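## Task

Pick up the packing tape roll from the top tray of the cart and hang it on the shaft of a wall peg opposite the supply shelves, so the peg's tip pokes out through the roll. Then release it and back the robot away. The roll must stay there without the robot holding it, and the robot must not tip over or be left leaning.

## Robot and tools

Robot: a Hello Robot Stretch 4 with a single arm. It has an omni-wheel base, a lift that slides up and down a mast, a telescoping arm that reaches straight out forward, a three-joint wrist (yaw, pitch, roll) and a two-finger gripper. It stands about 1.6 m tall, and its base rim is no more than 0.23 m from the base origin. There are four cameras. head_camera sits atop the mast, pointing forward and down. head_left_camera and head_right_camera are fisheyes beside it that point more steeply down and show the base and arm. wrist_camera looks out along the fingers, with the fingertips near the bottom of its image. The head cameras cannot be aimed on their own; to look somewhere else, turn the base.

Frames: the base frame has its origin on the floor under the base centre, with x forward, y left and z up. hand_pose is a point between the open fingertips, given in the base frame. When all wrist joints are at 0 its axes line up with the base frame. The printed hand position may be slightly off. The odometry frame is the base frame as it was when the scene began. base_odometry comes only from wheel rotation, so wheel slip looks like travel. Heading runs from -3.142 to 3.142 and grows to the left.

execute_actions(actions, cameras): actions is a list holding one action object, or empty to just read state and images. An action holds "base", "joints" or both, optionally with "pace" and "contact_limits". Alternatively it holds only {"end_of_arm": "enable_torque"}, which re-powers wrist or gripper motors that shut off and makes them hold where they are. All motions in one action start together.
- base: exactly one relative move measured from the base's last reported position. translate_m drives straight, forward positive, from -2 to 2 m. strafe_m slides sideways, left positive, from -2 to 2 m. rotate_rad turns in place, counter-clockwise positive, from -3.2 to 3.2 rad.
- joints: absolute targets by name, not offsets. lift_m 0 to 1.2 m. arm_m 0 to 0.55 m of extension. wrist_yaw_rad -1.134 to 4.276 (0 points forward, positive turns left, 3.14 is folded back, and above 3.4 the arm may block it). wrist_pitch_rad -1.117 to 4.259 (0 is level, 1.57 points down). wrist_roll_rad -1.117 to 4.259 (0 keeps the fingers level with each other; positive turns clockwise when seen from behind). gripper_m -0.038 to 0.141 m, the gap between fingertips; values below 0 squeeze the tips together. Tolerances: 0.004 for lift, arm and gripper, 0.02 rad for yaw and roll, 0.05 rad for pitch. Joint targets outside their range get clamped, and the result notes this. Any other bad value or unknown key rejects the whole call, and nothing moves.
- pace: "slow", "default", "fast" or "max". Base speeds are 0.1/0.3/0.4/0.6 m/s and 1/2/3/4 rad/s in that order, reduced further when the lift is above 0.2 m.
- contact_limits: only {"arm_m": value}, from 0 (gentlest) to 0.75 (firmest), 0.5 if omitted. It sets how hard the arm may push before it halts.
- cameras: a list of camera names or "all". Null or omitted returns all of them, and [] returns none. The "pictures" line gives the order of the returned images.
An example unfold at the start: lift_m 0.4 together with wrist_yaw_rad 0.

wait(seconds): 0 to 10 s with no new command, then returns state and images. zoom_image(camera, region): region [x0,y0,x1,y1] in pixels of that camera's latest full image, at most 504x504, with the origin at the top left. read_manual(section) returns only licence texts. finished_scene(scene) ends scene 1 or 2 for good and reports success; the roll must already be hanging stably by then. Replying without any tool call ends every remaining scene.

Result lines: base_status and joint_status report how each motion ended. "done" for the base only means the wheels turned the commanded amount. "off_target" means it stopped short and may still be pushing. "contact_stop_at_<key>" means it hit something; the part then holds, though lift, arm or wheels may go slack. "limit_stop_at_<name>" means a built-in limit stopped it: "own_body" is self-collision, a risk when the gripper is tilted up (pitch below -0.2) and rolled, and "tilt" means the robot leans more than 6 degrees and won't take drive commands. "torque_fault" means a wrist or gripper motor went limp, so send enable_torque. Once a stop is reported, later calls in the same reply are skipped. on_its_own lists things not commanded by this call; "held at" is the target being held, not the actual position. lidar_m holds 12 distances in metres for 30-degree sectors, starting straight ahead and going counter-clockwise (4th left, 7th behind, 10th right). "-" means nothing seen or something closer than 0.25 m, and glass and thin legs may be missed. wrist_depth_mm is a 7x7 grid of depths from 100 to 2000 mm. turned_by_wheels vs turned_by_imu: a gap larger than about 0.1 rad suggests slip or a collision. base_tilt is in degrees, with forward and right positive. motor_effort is a percentage, with the peak in brackets; the readings are noisy. Gripper position and a "done" status do not prove a grasp, but a firm squeeze shows as a change in gripper effort.

Gripping: command a gap smaller than the object's width. Squeezing pulls the object toward the wrist a bit, and opening pushes it out. Fingertips pressed on a surface below can jam, so raise the lift if that happens.

Avoid: turning or driving with more than 1 kg held while arm_m is above 0.2, especially at fast paces; steady pushing or pulling with a raised gripper; hard collisions; dropping or flinging the roll. Something may occasionally nudge loose objects. The simulation keeps running between replies while the robot holds its last command.

Each tool is called as name(argument=value, ...), one argument or row to a line, values as JSON.

## Session

execute_actions(
  actions=[],
)

Scene clock: 0.00 s.
base_odometry: x=+0.000 y=+0.000 heading=+0.000 (m, m, rad; odometry frame)
turned_by_wheels: +0.000 (rad since the last result)
turned_by_imu: +0.000 (rad since the last result)
base_tilt: forward=-0.1 right=+0.5 (deg)
lidar_m: 1.63 1.90 1.60 1.60 1.96 2.57 2.64 2.06 1.41 1.41 1.67 2.09
base_status: not commanded
joint_positions: lift_m=+0.298 arm_m=+0.000 wrist_yaw_rad=+3.243 wrist_pitch_rad=+0.015 wrist_roll_rad=+0.009 gripper_m=+0.057
joint_status: not commanded
motor_effort: lift_m=+21 arm_m=-1 wrist_yaw_rad=+1 wrist_pitch_rad=-7 wrist_roll_rad=+0 gripper_m=-4 wheel_0=+0 wheel_1=+0 wheel_2=+0 (%)
hand_pose: x=-0.1250 y=+0.0578 z=+0.4723 quat_wxyz=(-0.051, -0.008, +0.004, +0.999) (m; base frame)
wrist_depth_mm: - - 136 - - - - / - - 135 - - - - / - 107 135 - - - - / - 132 150 - - - - / 203 - - - - - - / 212 1808 196 1983 211 1983 1983 / 211 1098 1229 137 1255 1255 1308
pictures: head_camera, head_left_camera, head_right_camera, wrist_camera
Images, in order (width x height): head_camera 420x560, head_left_camera 420x672, head_right_camera 420x672, wrist_camera 616x392.

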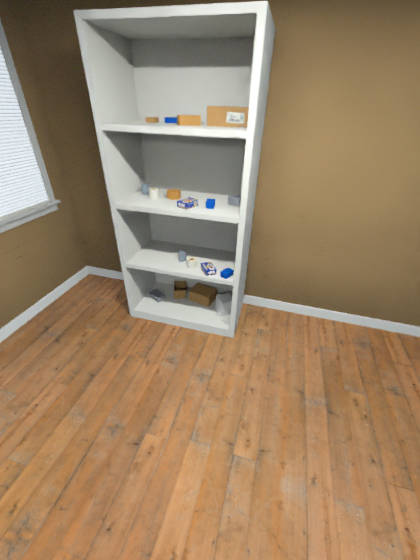

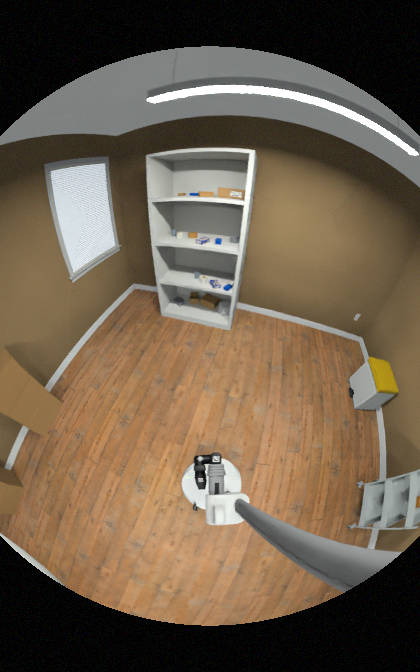

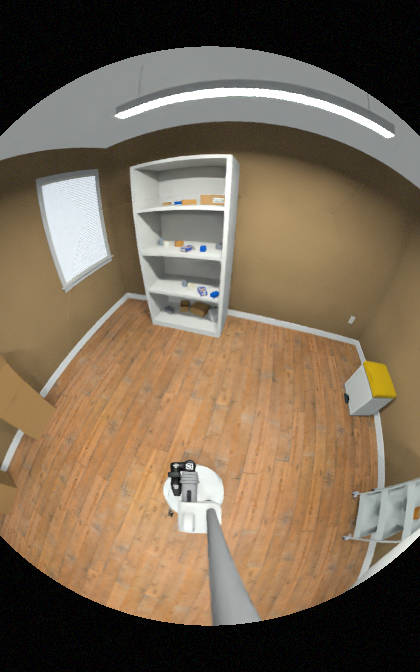

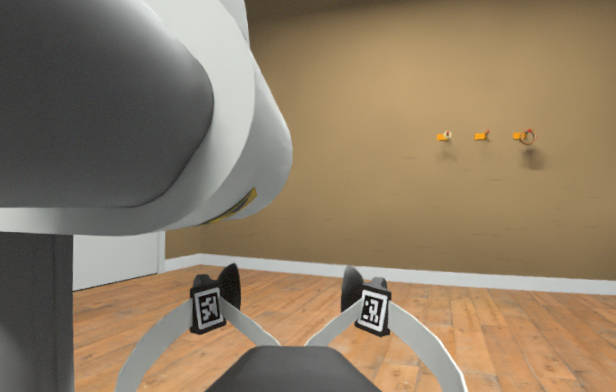

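execute_actions(
  actions=[
    {"base":{"rotate_rad":-1.85},"joints":{"lift_m":1.0,"wrist_yaw_rad":0,"wrist_pitch_rad":0.8,"gripper_m":0.14},"pace":"fast"},
  ],
  cameras=[],
)

execute_actions(
  actions=[
    {"base":{"translate_m":0.7},"pace":"fast"},
  ],
  cameras=["head_camera","wrist_camera"],
)

Scene clock: 3.10 s.
base_odometry: x=+0.000 y=+0.000 heading=-1.850 (m, m, rad; odometry frame)
turned_by_wheels: -1.850 (rad since the last result)
turned_by_imu: -1.888 (rad since the last result)
base_tilt: forward=+0.0 right=+0.4 (deg)
lidar_m: 1.39 1.64 2.16 1.63 1.67 2.01 1.60 1.97 2.58 2.50 2.54 1.46
base_status: done
joint_positions: lift_m=+1.000 arm_m=+0.000 wrist_yaw_rad=+0.000 wrist_pitch_rad=+0.802 wrist_roll_rad=+0.009 gripper_m=+0.140
joint_status: all done
motor_effort: lift_m=+25(28) arm_m=-1(1) wrist_yaw_rad=-1(6) wrist_pitch_rad=-6(7) wrist_roll_rad=+0(0) gripper_m=+1(1) wheel_0=-1(14) wheel_1=-1(6) wheel_2=-2(7) (%)
hand_pose: x=+0.3715 y=-0.0873 z=+0.9705 quat_wxyz=(+0.921, +0.004, +0.390, -0.001) (m; base frame)
wrist_depth_mm: 1537 1537 1537 1229 1537 1537 1537 / 1618 1708 1708 1618 1708 1708 1708 / 1499 1863 1921 1708 1863 1921 1921 / 1576 1618 1661 1661 1708 1756 1808 / 1397 1430 1430 1464 1499 1537 1537 / 1229 200 1281 1281 218 1281 1336 / 1118 1138 1160 144 1182 1182 1182
pictures: none
No camera images: the call's "cameras" was empty. Leave "cameras" out to get every camera's image.

Scene clock: 6.53 s.
base_odometry: x=-0.193 y=-0.673 heading=-1.850 (m, m, rad; odometry frame)
turned_by_wheels: +0.000 (rad since the last result)
turned_by_imu: -0.003 (rad since the last result)
base_tilt: forward=-0.2 right=+0.6 (deg)
lidar_m: 0.70 1.16 1.13 2.07 1.85 2.30 2.29 2.56 2.67 2.64 1.57 0.74
base_status: done
joint_positions: lift_m=+1.000 arm_m=+0.000 wrist_yaw_rad=+0.000 wrist_pitch_rad=+0.802 wrist_roll_rad=+0.009 gripper_m=+0.140
joint_status: not commanded
motor_effort: lift_m=+25(26) arm_m=-1(1) wrist_yaw_rad=+0(0) wrist_pitch_rad=-4(4) wrist_roll_rad=-1(0) gripper_m=+2(0) wheel_0=+0(5) wheel_1=-1(5) wheel_2=+0(11) (%)
hand_pose: x=+0.3715 y=-0.0874 z=+0.9706 quat_wxyz=(+0.921, +0.004, +0.390, -0.002) (m; base frame)
wrist_depth_mm: 854 854 854 866 878 878 866 / 946 946 946 931 931 960 976 / 1060 1078 1025 878 866 1098 1098 / 1229 1229 778 759 768 1229 1281 / 1366 1366 1366 976 976 1464 1464 / 1229 200 1098 1118 218 1308 1336 / 1118 1118 1138 143 1160 1182 1205
pictures: head_camera, wrist_camera
camera_calibration (this result's frames):
wrist_camera: T_world_to_cam=[[-0.00398646, -0.998963, 0.0453484, -0.135916], [-0.695473, -0.0298156, -0.717933, 1.01218], [0.718541, -0.0344006, -0.694633, 0.629781], [0, 0, 0, 1]] pos_world=[0.25088, -0.0839316, 1.17031]
Images, in order (width x height): head_camera 420x560, wrist_camera 616x392.

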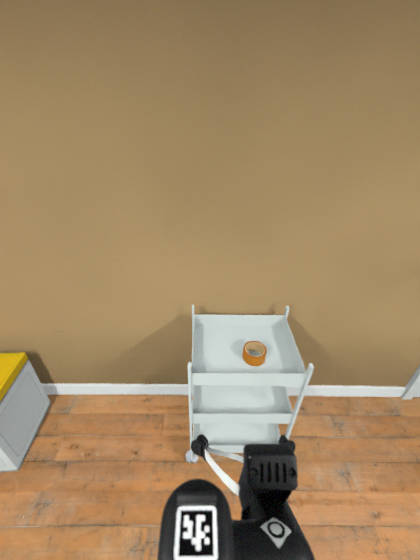

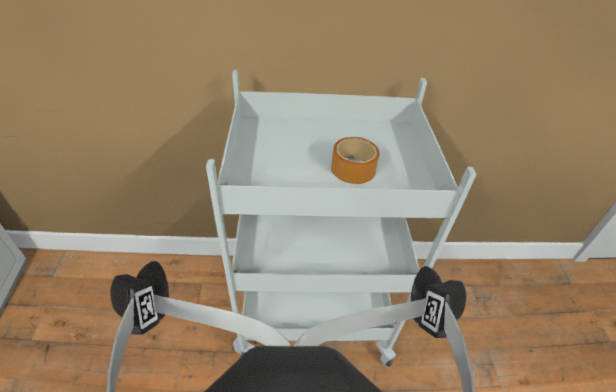

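execute_actions(
  actions=[
    {"base":{"strafe_m":-0.125},"joints":{"arm_m":0.5,"wrist_pitch_rad":1.57},"pace":"fast"},
  ],
  cameras=[],
)

execute_actions(
  actions=[
    {"base":{"translate_m":0.19},"joints":{"lift_m":0.93},"pace":"fast"},
  ],
  cameras=["head_camera","wrist_camera"],
)

Scene clock: 9.10 s.
base_odometry: x=-0.313 y=-0.638 heading=-1.850 (m, m, rad; odometry frame)
turned_by_wheels: +0.000 (rad since the last result)
turned_by_imu: -0.001 (rad since the last result)
base_tilt: forward=-0.1 right=+0.5 (deg)
lidar_m: 0.70 1.16 1.24 2.21 1.96 2.51 2.29 2.50 2.54 2.51 1.58 0.74
base_status: done
joint_positions: lift_m=+1.000 arm_m=+0.499 wrist_yaw_rad=+0.000 wrist_pitch_rad=+1.570 wrist_roll_rad=+0.009 gripper_m=+0.140
joint_status: all done
motor_effort: lift_m=+25(25) arm_m=+4(7) wrist_yaw_rad=+0(3) wrist_pitch_rad=-1(7) wrist_roll_rad=+0(0) gripper_m=+0(0) wheel_0=-2(13) wheel_1=+1(7) wheel_2=+0(1) (%)
hand_pose: x=+0.6703 y=-0.0874 z=+0.8893 quat_wxyz=(+0.707, +0.003, +0.707, -0.003) (m; base frame)
wrist_depth_mm: 809 449 455 462 466 798 820 / 1008 449 455 459 466 1060 1078 / 1078 449 452 459 462 1160 1182 / 424 449 452 459 459 1160 1160 / 1098 1098 1118 1138 1138 1160 1160 / 1078 200 1078 1118 1118 1138 1160 / 1078 1098 1118 144 1118 1118 1160
pictures: none
No camera images: the call's "cameras" was empty. Leave "cameras" out to get every camera's image.

Scene clock: 10.97 s.
base_odometry: x=-0.366 y=-0.821 heading=-1.850 (m, m, rad; odometry frame)
turned_by_wheels: +0.000 (rad since the last result)
turned_by_imu: -0.001 (rad since the last result)
base_tilt: forward=+0.0 right=+0.5 (deg)
lidar_m: 0.51 0.56 1.13 2.18 2.07 2.50 2.48 2.71 2.59 2.53 1.30 0.55
base_status: done
joint_positions: lift_m=+0.930 arm_m=+0.499 wrist_yaw_rad=+0.000 wrist_pitch_rad=+1.570 wrist_roll_rad=+0.009 gripper_m=+0.140
joint_status: all done
motor_effort: lift_m=+16(23) arm_m=+4(5) wrist_yaw_rad=+0(1) wrist_pitch_rad=-2(2) wrist_roll_rad=-1(0) gripper_m=-2(0) wheel_0=+1(6) wheel_1=+0(7) wheel_2=+1(11) (%)
hand_pose: x=+0.6703 y=-0.0874 z=+0.8201 quat_wxyz=(+0.707, +0.003, +0.707, -0.003) (m; base frame)
wrist_depth_mm: 430 436 442 442 433 430 418 / 353 379 384 389 392 394 609 / 370 379 382 387 392 394 1008 / 370 377 379 384 389 394 1098 / 370 375 379 382 389 392 1098 / 370 200 375 359 384 362 1078 / 368 373 375 144 384 387 1078
pictures: head_camera, wrist_camera
camera_calibration (this result's frames):
wrist_camera: T_world_to_cam=[[0.0286746, -0.998955, 0.0355779, -0.14184], [-0.999014, -0.0298464, -0.0328534, 0.753604], [0.033881, -0.0346008, -0.998827, 1.01897], [0, 0, 0, 1]] pos_world=[0.722404, -0.0839426, 1.04758]
Images, in order (width x height): head_camera 420x560, wrist_camera 616x392.

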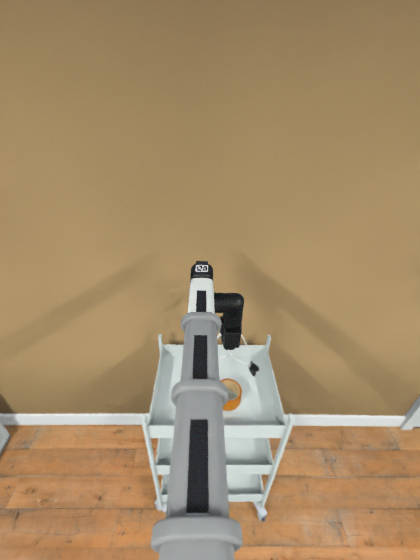

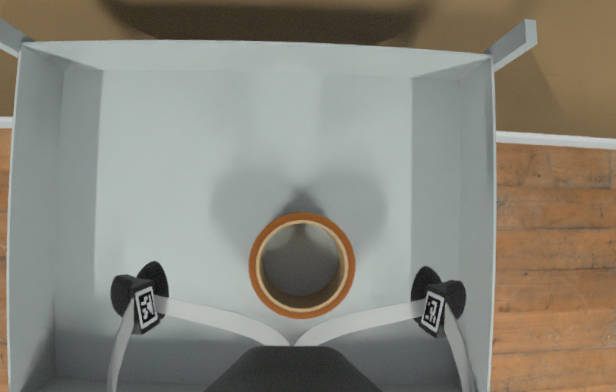

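execute_actions(
  actions=[
    {"base":{"strafe_m":-0.008},"joints":{"lift_m":0.812}},
  ],
  cameras=["wrist_camera"],
)

execute_actions(
  actions=[
    {"joints":{"gripper_m":0.05}},
  ],
  cameras=["wrist_camera"],
)

execute_actions(
  actions=[
    {"joints":{"lift_m":0.98},"pace":"fast"},
  ],
  cameras=["wrist_camera"],
)

Scene clock: 12.80 s.
base_odometry: x=-0.373 y=-0.819 heading=-1.850 (m, m, rad; odometry frame)
turned_by_wheels: +0.000 (rad since the last result)
turned_by_imu: -0.001 (rad since the last result)
base_tilt: forward=-0.1 right=+0.5 (deg)
lidar_m: 0.51 0.55 1.14 2.21 2.06 2.49 2.48 2.69 2.59 2.50 1.31 0.55
base_status: done
joint_positions: lift_m=+0.812 arm_m=+0.499 wrist_yaw_rad=+0.000 wrist_pitch_rad=+1.570 wrist_roll_rad=+0.009 gripper_m=+0.140
joint_status: all done
motor_effort: lift_m=+15(17) arm_m=+5(5) wrist_yaw_rad=+1(1) wrist_pitch_rad=-1(0) wrist_roll_rad=+0(0) gripper_m=-2(1) wheel_0=-2(10) wheel_1=+1(7) wheel_2=+1(1) (%)
hand_pose: x=+0.6703 y=-0.0874 z=+0.7022 quat_wxyz=(+0.707, +0.003, +0.707, -0.003) (m; base frame)
wrist_depth_mm: 263 265 267 271 273 277 240 / 260 263 267 270 272 276 241 / 259 263 264 268 271 274 242 / 257 260 264 267 271 273 241 / 257 259 262 264 268 271 239 / 255 200 228 264 216 270 237 / 255 257 259 144 266 268 234
pictures: wrist_camera
camera_calibration (this result's frames):
wrist_camera: T_world_to_cam=[[0.0286744, -0.998955, 0.0355779, -0.137643], [-0.999014, -0.0298462, -0.0328536, 0.749731], [0.0338811, -0.0346008, -0.998827, 0.901137], [0, 0, 0, 1]] pos_world=[0.722407, -0.0839426, 0.929608]
Images, in order (width x height): wrist_camera 616x392.

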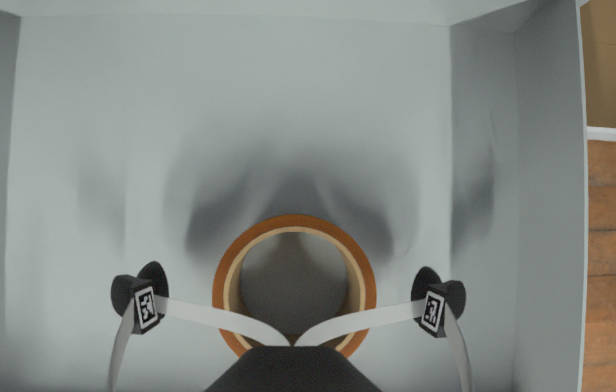

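Scene clock: 14.70 s.
base_odometry: x=-0.373 y=-0.819 heading=-1.850 (m, m, rad; odometry frame)
turned_by_wheels: +0.000 (rad since the last result)
turned_by_imu: -0.001 (rad since the last result)
base_tilt: forward=-0.2 right=+0.5 (deg)
lidar_m: 0.51 0.55 1.15 2.21 2.06 2.49 2.49 2.67 2.59 2.49 1.30 0.54
base_status: not commanded
joint_positions: lift_m=+0.812 arm_m=+0.499 wrist_yaw_rad=+0.000 wrist_pitch_rad=+1.570 wrist_roll_rad=+0.009 gripper_m=+0.050
joint_status: all done
motor_effort: lift_m=+16(15) arm_m=+4(4) wrist_yaw_rad=+0(0) wrist_pitch_rad=-1(1) wrist_roll_rad=+0(0) gripper_m=-17(18) wheel_0=-2(2) wheel_1=+1(2) wheel_2=+1(1) (%)
hand_pose: x=+0.6703 y=-0.0874 z=+0.7022 quat_wxyz=(+0.707, +0.003, +0.707, -0.003) (m; base frame)
wrist_depth_mm: 262 264 267 270 273 276 239 / 260 263 266 270 272 276 241 / 259 262 265 267 271 274 242 / 257 260 264 267 270 273 242 / 256 258 262 264 268 271 239 / 256 187 200 264 198 270 236 / 254 257 258 169 266 267 234
pictures: wrist_camera
camera_calibration (this result's frames):
wrist_camera: T_world_to_cam=[[0.0286747, -0.998955, 0.0355779, -0.137643], [-0.999014, -0.0298465, -0.0328534, 0.749731], [0.033881, -0.0346008, -0.998827, 0.901136], [0, 0, 0, 1]] pos_world=[0.722408, -0.0839426, 0.929608]
Images, in order (width x height): wrist_camera 616x392.

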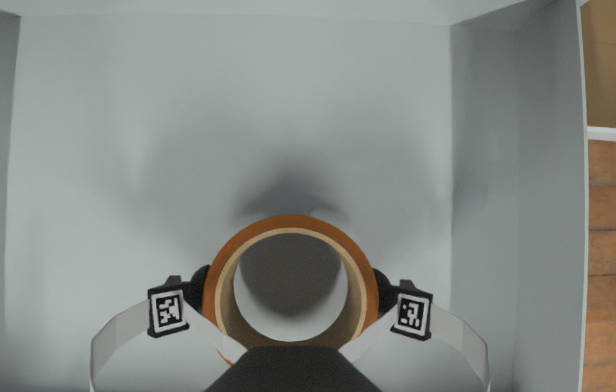

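Scene clock: 16.13 s.
base_odometry: x=-0.373 y=-0.819 heading=-1.850 (m, m, rad; odometry frame)
turned_by_wheels: +0.000 (rad since the last result)
turned_by_imu: -0.001 (rad since the last result)
base_tilt: forward=-0.1 right=+0.6 (deg)
lidar_m: 0.51 0.55 1.15 2.20 2.05 2.49 2.47 2.70 2.60 2.51 1.31 0.55
base_status: not commanded
joint_positions: lift_m=+0.980 arm_m=+0.499 wrist_yaw_rad=+0.000 wrist_pitch_rad=+1.570 wrist_roll_rad=+0.009 gripper_m=+0.050
joint_status: all done
motor_effort: lift_m=+26(29) arm_m=+5(5) wrist_yaw_rad=+0(0) wrist_pitch_rad=-2(1) wrist_roll_rad=+0(0) gripper_m=-18(16) wheel_0=-2(2) wheel_1=+1(1) wheel_2=+1(1) (%)
hand_pose: x=+0.6703 y=-0.0874 z=+0.8693 quat_wxyz=(+0.707, +0.003, +0.707, -0.003) (m; base frame)
wrist_depth_mm: 466 469 473 469 462 436 442 / 384 427 430 436 442 569 603 / 407 424 433 436 442 976 1060 / 410 427 430 436 439 1138 1138 / 410 424 427 430 436 1118 1118 / 407 187 201 430 197 1118 1138 / 389 410 397 169 433 750 1138
pictures: wrist_camera
camera_calibration (this result's frames):
wrist_camera: T_world_to_cam=[[0.0286778, -0.998955, 0.0355754, -0.143589], [-0.999017, -0.0298465, -0.0327664, 0.755127], [0.033794, -0.0346008, -0.99883, 1.06815], [0, 0, 0, 1]] pos_world=[0.722406, -0.0839426, 1.09675]
Images, in order (width x height): wrist_camera 616x392.

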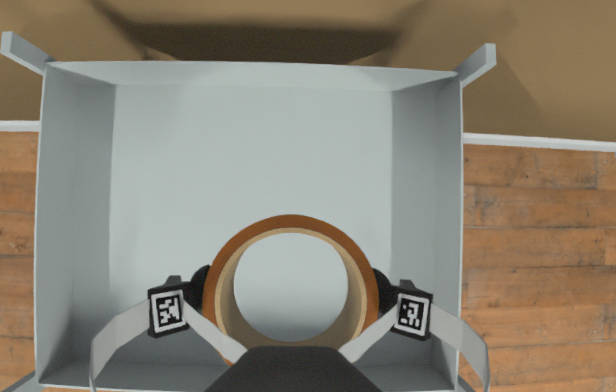

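execute_actions(
  actions=[
    {"base":{"translate_m":-1.05},"joints":{"arm_m":0.1,"wrist_pitch_rad":0},"pace":"fast"},
  ],
  cameras=[],
)

execute_actions(
  actions=[
    {"base":{"rotate_rad":-1.54},"joints":{"lift_m":0.78},"pace":"fast"},
  ],
  cameras=[],
)

execute_actions(
  actions=[
    {"base":{"translate_m":1.5},"pace":"fast"},
  ],
  cameras=["head_camera","wrist_camera"],
)

Scene clock: 20.90 s.
base_odometry: x=-0.084 y=+0.190 heading=-1.850 (m, m, rad; odometry frame)
turned_by_wheels: +0.000 (rad since the last result)
turned_by_imu: +0.000 (rad since the last result)
base_tilt: forward=-0.2 right=+0.6 (deg)
lidar_m: 1.55 1.88 2.29 1.74 1.80 1.80 1.44 1.76 2.52 2.35 2.62 2.03
base_status: done
joint_positions: lift_m=+0.980 arm_m=+0.101 wrist_yaw_rad=+0.000 wrist_pitch_rad=+0.003 wrist_roll_rad=+0.009 gripper_m=+0.050
joint_status: all done
motor_effort: lift_m=+26(26) arm_m=-5(6) wrist_yaw_rad=+1(1) wrist_pitch_rad=-11(15) wrist_roll_rad=+0(0) gripper_m=-17(16) wheel_0=+0(5) wheel_1=+0(2) wheel_2=-1(8) (%)
hand_pose: x=+0.5602 y=-0.0875 z=+1.1568 quat_wxyz=(+1.000, +0.004, +0.002, +0.000) (m; base frame)
wrist_depth_mm: 1661 1661 1708 1708 1756 1756 1756 / 1661 1661 1661 1708 1708 1756 1756 / 1618 1661 1661 1708 1708 1756 1708 / 1661 1618 1661 1661 1708 1756 1708 / 1618 1618 1661 1661 1708 1708 1708 / 1618 187 200 1661 198 1708 1708 / 1618 1618 1229 170 1708 1708 1708
pictures: none
No camera images: the call's "cameras" was empty. Leave "cameras" out to get every camera's image.

Scene clock: 23.10 s.
base_odometry: x=-0.084 y=+0.190 heading=+2.893 (m, m, rad; odometry frame)
turned_by_wheels: -1.540 (rad since the last result)
turned_by_imu: -1.571 (rad since the last result)
base_tilt: forward=-0.1 right=+0.6 (deg)
lidar_m: 2.36 2.63 2.03 1.56 1.88 2.28 1.75 1.83 1.81 1.43 1.73 2.59
base_status: done
joint_positions: lift_m=+0.780 arm_m=+0.101 wrist_yaw_rad=+0.000 wrist_pitch_rad=+0.003 wrist_roll_rad=+0.009 gripper_m=+0.050
joint_status: all done
motor_effort: lift_m=+17(23) arm_m=-5(5) wrist_yaw_rad=+1(1) wrist_pitch_rad=-10(11) wrist_roll_rad=+0(0) gripper_m=-18(16) wheel_0=+1(1) wheel_1=+1(10) wheel_2=-1(6) (%)
hand_pose: x=+0.5602 y=-0.0874 z=+0.9575 quat_wxyz=(+1.000, +0.004, +0.002, +0.000) (m; base frame)
wrist_depth_mm: - - - - - - - / - - - - - - - / - - - - - - - / - - - - - - - / - - - - - - - / - 188 200 - 198 - - / - - - 170 - - -
pictures: none
No camera images: the call's "cameras" was empty. Leave "cameras" out to get every camera's image.

Scene clock: 28.33 s.
base_odometry: x=-1.538 y=+0.559 heading=+2.893 (m, m, rad; odometry frame)
turned_by_wheels: +0.000 (rad since the last result)
turned_by_imu: -0.005 (rad since the last result)
base_tilt: forward=-0.3 right=+0.6 (deg)
lidar_m: 0.82 1.06 1.49 1.90 1.98 2.22 3.64 2.07 1.53 1.50 1.39 0.90
base_status: done
joint_positions: lift_m=+0.780 arm_m=+0.101 wrist_yaw_rad=+0.000 wrist_pitch_rad=+0.003 wrist_roll_rad=+0.009 gripper_m=+0.050
joint_status: not commanded
motor_effort: lift_m=+16(16) arm_m=-4(5) wrist_yaw_rad=+1(1) wrist_pitch_rad=-10(12) wrist_roll_rad=-1(0) gripper_m=-17(16) wheel_0=-1(5) wheel_1=-1(1) wheel_2=+0(10) (%)
hand_pose: x=+0.5602 y=-0.0874 z=+0.9576 quat_wxyz=(+1.000, +0.004, +0.002, +0.000) (m; base frame)
wrist_depth_mm: 699 699 699 699 715 715 715 / 691 699 691 699 707 707 715 / 691 691 691 699 699 707 707 / 691 683 691 691 699 699 707 / 683 691 691 691 699 699 707 / 676 187 201 691 197 699 699 / 683 676 683 170 691 691 699
pictures: head_camera, wrist_camera
camera_calibration (this result's frames):
wrist_camera: T_world_to_cam=[[-0.0354379, -0.998962, 0.0286331, -0.101], [0.0286719, -0.0296556, -0.999149, 0.997728], [0.99896, -0.0345867, 0.0296931, -0.36558], [0, 0, 0, 1]] pos_world=[0.333014, -0.0839513, 1.01063]
Images, in order (width x height): head_camera 420x560, wrist_camera 616x392.

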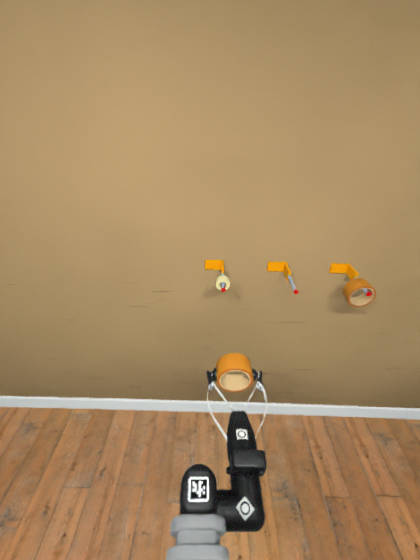

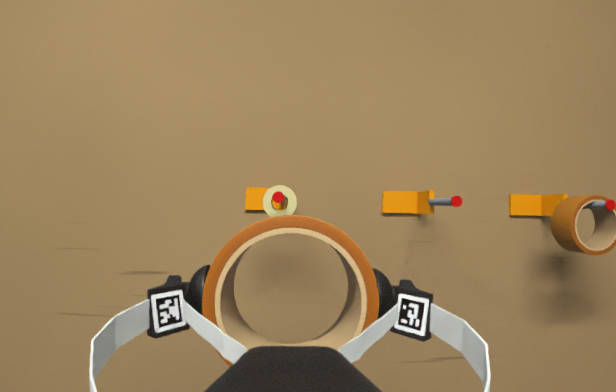

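execute_actions(
  actions=[
    {"base":{"strafe_m":-0.22},"joints":{"lift_m":0.835,"arm_m":0.29},"pace":"fast"},
  ],
  cameras=["head_camera","wrist_camera"],
)

Scene clock: 30.37 s.
base_odometry: x=-1.483 y=+0.773 heading=+2.893 (m, m, rad; odometry frame)
turned_by_wheels: +0.000 (rad since the last result)
turned_by_imu: -0.001 (rad since the last result)
base_tilt: forward=-0.1 right=+0.5 (deg)
lidar_m: 0.84 1.04 1.49 2.10 2.14 3.07 3.34 1.78 1.31 1.28 1.38 0.89
base_status: done
joint_positions: lift_m=+0.835 arm_m=+0.289 wrist_yaw_rad=+0.000 wrist_pitch_rad=+0.003 wrist_roll_rad=+0.009 gripper_m=+0.050
joint_status: all done
motor_effort: lift_m=+26(28) arm_m=+5(7) wrist_yaw_rad=+1(0) wrist_pitch_rad=-10(12) wrist_roll_rad=+0(0) gripper_m=-18(17) wheel_0=+0(11) wheel_1=+1(8) wheel_2=+0(1) (%)
hand_pose: x=+0.7486 y=-0.0874 z=+1.0118 quat_wxyz=(+1.000, +0.004, +0.002, +0.000) (m; base frame)
wrist_depth_mm: 500 496 504 504 504 512 512 / 492 500 500 500 504 508 508 / 492 496 496 500 504 504 508 / 492 496 492 496 500 500 504 / 355 488 492 488 500 492 392 / 484 187 200 492 197 496 387 / 480 488 484 170 496 496 500
pictures: head_camera, wrist_camera
camera_calibration (this result's frames):
wrist_camera: T_world_to_cam=[[-0.0353986, -0.998963, 0.0286298, -0.0958949], [0.0287669, -0.0296544, -0.999146, 1.04648], [0.998959, -0.0345448, 0.0297868, -0.555391], [0, 0, 0, 1]] pos_world=[0.521314, -0.0839487, 1.06487]
Images, in order (width x height): head_camera 420x560, wrist_camera 616x392.

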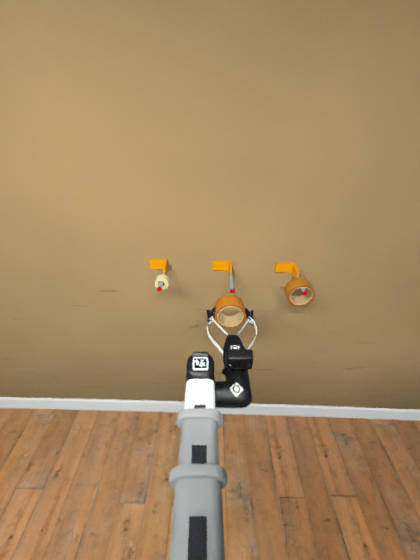

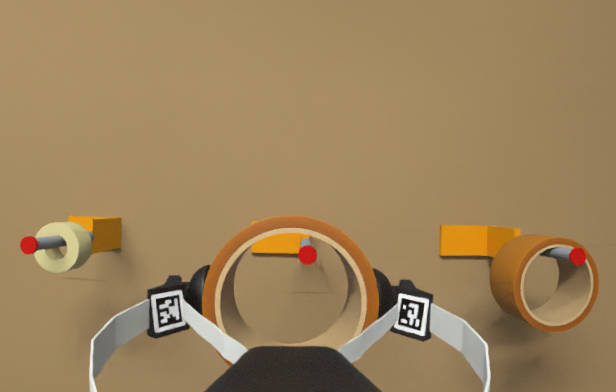

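execute_actions(
  actions=[
    {"base":{"strafe_m":-0.015},"joints":{"arm_m":0.45},"contact_limits":{"arm_m":0.15},"pace":"slow"},
  ],
  cameras=["head_camera","wrist_camera"],
)

Scene clock: 33.43 s.
base_odometry: x=-1.480 y=+0.787 heading=+2.893 (m, m, rad; odometry frame)
turned_by_wheels: +0.000 (rad since the last result)
turned_by_imu: -0.001 (rad since the last result)
base_tilt: forward=-0.1 right=+0.6 (deg)
lidar_m: 0.86 1.05 1.49 2.13 2.14 3.09 3.81 1.77 1.31 1.26 1.37 0.88
base_status: done
joint_positions: lift_m=+0.835 arm_m=+0.449 wrist_yaw_rad=+0.000 wrist_pitch_rad=+0.003 wrist_roll_rad=+0.009 gripper_m=+0.050
joint_status: all done
motor_effort: lift_m=+26(26) arm_m=+5(6) wrist_yaw_rad=+1(1) wrist_pitch_rad=-10(10) wrist_roll_rad=+0(0) gripper_m=-18(17) wheel_0=+2(3) wheel_1=+0(6) wheel_2=+0(2) (%)
contact_limits: arm_m 0.15
hand_pose: x=+0.9085 y=-0.0874 z=+1.0118 quat_wxyz=(+1.000, +0.004, +0.002, +0.000) (m; base frame)
wrist_depth_mm: 336 336 338 340 343 345 347 / 334 336 338 338 342 343 345 / 334 334 334 338 340 342 343 / 330 330 334 338 338 338 342 / 330 332 327 327 338 338 332 / 327 187 200 332 198 338 340 / 327 329 329 170 336 336 336
pictures: head_camera, wrist_camera
camera_calibration (this result's frames):
wrist_camera: T_world_to_cam=[[-0.0354, -0.998963, 0.0286298, -0.0902327], [0.0287667, -0.0296545, -0.999146, 1.04188], [0.998959, -0.0345462, 0.0297866, -0.715158], [0, 0, 0, 1]] pos_world=[0.681248, -0.0839488, 1.06487]
Images, in order (width x height): head_camera 420x560, wrist_camera 616x392.

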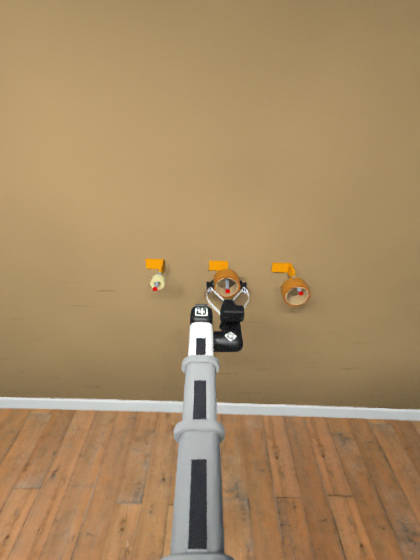

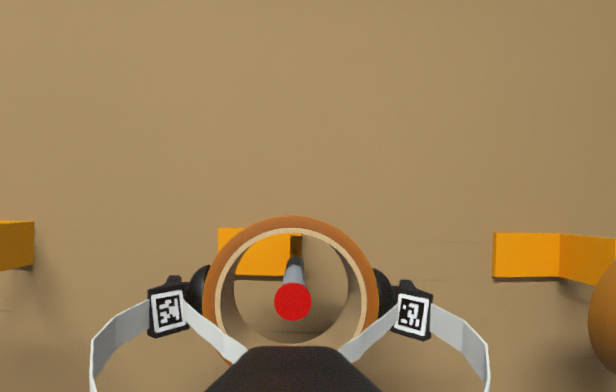

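execute_actions(
  actions=[
    {"joints":{"arm_m":0.432,"lift_m":0.818},"pace":"slow"},
  ],
  cameras=["wrist_camera"],
)

execute_actions(
  actions=[
    {"joints":{"gripper_m":0.14}},
  ],
  cameras=[],
)

execute_actions(
  actions=[
    {"joints":{"arm_m":0.0},"base":{"translate_m":-0.2},"pace":"fast"},
  ],
  cameras=["head_camera","wrist_camera"],
)

Scene clock: 34.90 s.
base_odometry: x=-1.480 y=+0.787 heading=+2.893 (m, m, rad; odometry frame)
turned_by_wheels: +0.000 (rad since the last result)
turned_by_imu: -0.001 (rad since the last result)
base_tilt: forward=+0.0 right=+0.5 (deg)
lidar_m: 0.85 1.04 1.48 2.12 2.13 3.07 3.81 1.77 1.28 1.27 1.37 0.88
base_status: not commanded
joint_positions: lift_m=+0.818 arm_m=+0.433 wrist_yaw_rad=+0.000 wrist_pitch_rad=+0.003 wrist_roll_rad=+0.009 gripper_m=+0.050
joint_status: all done
motor_effort: lift_m=+16(25) arm_m=-5(3) wrist_yaw_rad=+1(1) wrist_pitch_rad=-12(11) wrist_roll_rad=+0(0) gripper_m=-16(14) wheel_0=+2(2) wheel_1=+0(0) wheel_2=+0(0) (%)
hand_pose: x=+0.8923 y=-0.0874 z=+0.9957 quat_wxyz=(+1.000, +0.004, +0.002, +0.000) (m; base frame)
wrist_depth_mm: 351 353 355 355 359 359 364 / 349 351 353 355 357 359 362 / 347 349 353 355 357 357 359 / 347 347 351 353 355 357 357 / 345 347 349 229 355 355 349 / 343 188 200 349 198 353 355 / 343 347 345 169 351 351 355
pictures: wrist_camera
camera_calibration (this result's frames):
wrist_camera: T_world_to_cam=[[-0.0353997, -0.998963, 0.02863, -0.0903428], [0.0287579, -0.0296544, -0.999146, 1.0262], [0.998959, -0.0345462, 0.0297779, -0.698514], [0, 0, 0, 1]] pos_world=[0.665078, -0.0839488, 1.04871]
Images, in order (width x height): wrist_camera 616x392.

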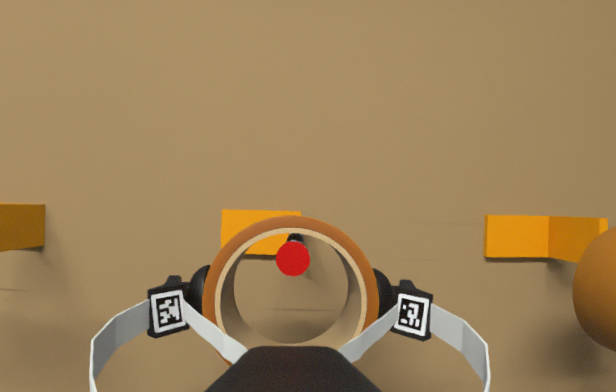

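Scene clock: 36.80 s.
base_odometry: x=-1.480 y=+0.787 heading=+2.893 (m, m, rad; odometry frame)
turned_by_wheels: +0.000 (rad since the last result)
turned_by_imu: -0.001 (rad since the last result)
base_tilt: forward=-0.1 right=+0.5 (deg)
lidar_m: 0.84 1.05 1.46 2.13 2.16 3.11 3.82 1.77 1.30 1.27 1.38 0.89
base_status: not commanded
joint_positions: lift_m=+0.818 arm_m=+0.433 wrist_yaw_rad=+0.000 wrist_pitch_rad=+0.002 wrist_roll_rad=+0.009 gripper_m=+0.140
joint_status: all done
motor_effort: lift_m=+16(15) arm_m=-5(5) wrist_yaw_rad=+1(1) wrist_pitch_rad=-9(11) wrist_roll_rad=+0(0) gripper_m=+2(13) wheel_0=+2(2) wheel_1=+0(0) wheel_2=+0(0) (%)
hand_pose: x=+0.8923 y=-0.0874 z=+0.9959 quat_wxyz=(+1.000, +0.004, +0.001, +0.000) (m; base frame)
wrist_depth_mm: 351 353 357 357 359 362 364 / 349 353 355 355 357 359 359 / 349 351 353 355 357 357 359 / 347 347 351 353 355 357 359 / 345 347 349 220 353 355 351 / 345 200 229 349 218 353 355 / 342 345 345 143 349 353 353
pictures: none
No camera images: the call's "cameras" was empty. Leave "cameras" out to get every camera's image.

Scene clock: 38.77 s.
base_odometry: x=-1.286 y=+0.738 heading=+2.893 (m, m, rad; odometry frame)
turned_by_wheels: +0.000 (rad since the last result)
turned_by_imu: -0.001 (rad since the last result)
base_tilt: forward=-0.1 right=+0.6 (deg)
lidar_m: 1.05 1.26 1.76 2.12 2.03 2.92 3.15 1.72 1.29 1.24 1.64 1.06
base_status: done
joint_positions: lift_m=+0.818 arm_m=+0.001 wrist_yaw_rad=+0.000 wrist_pitch_rad=+0.002 wrist_roll_rad=+0.009 gripper_m=+0.140
joint_status: all done
motor_effort: lift_m=+15(16) arm_m=-5(3) wrist_yaw_rad=+2(0) wrist_pitch_rad=-7(8) wrist_roll_rad=-1(1) gripper_m=+0(1) wheel_0=+0(6) wheel_1=+0(5) wheel_2=-2(8) (%)
hand_pose: x=+0.4602 y=-0.0875 z=+0.9960 quat_wxyz=(+1.000, +0.004, +0.001, +0.000) (m; base frame)
wrist_depth_mm: 991 991 1008 1008 1008 1025 1008 / 976 976 991 1008 1008 1008 1025 / 976 991 991 991 1008 1008 1008 / 976 976 991 991 991 991 1008 / 976 976 976 991 991 991 1008 / 960 200 976 976 219 991 991 / 976 960 976 143 976 991 991
pictures: head_camera, wrist_camera
camera_calibration (this result's frames):
wrist_camera: T_world_to_cam=[[-0.0356928, -0.998954, 0.0285898, -0.105547], [0.0298718, -0.0296617, -0.999114, 1.0384], [0.998916, -0.0348072, 0.0308992, -0.268009], [0, 0, 0, 1]] pos_world=[0.232933, -0.0839648, 1.04878]
Images, in order (width x height): head_camera 420x560, wrist_camera 616x392.

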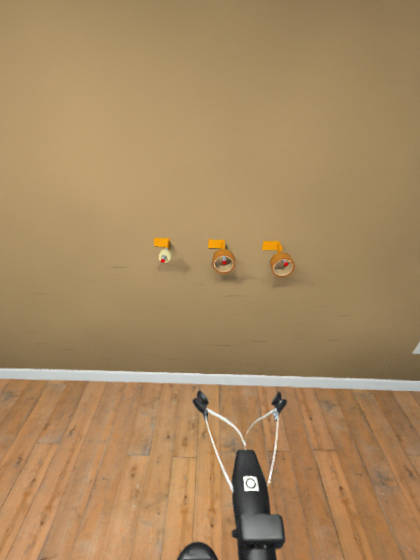

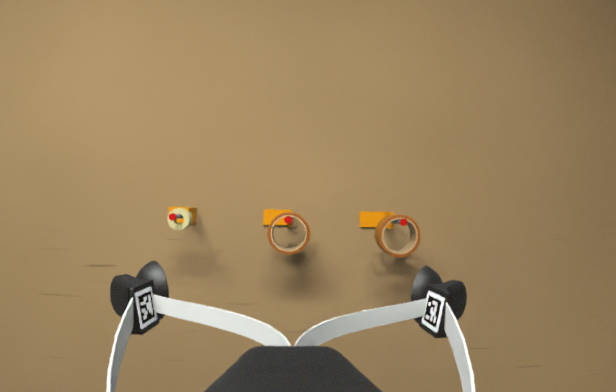

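finished_scene(
  scene=1,
)

The scene is finished: the task was done.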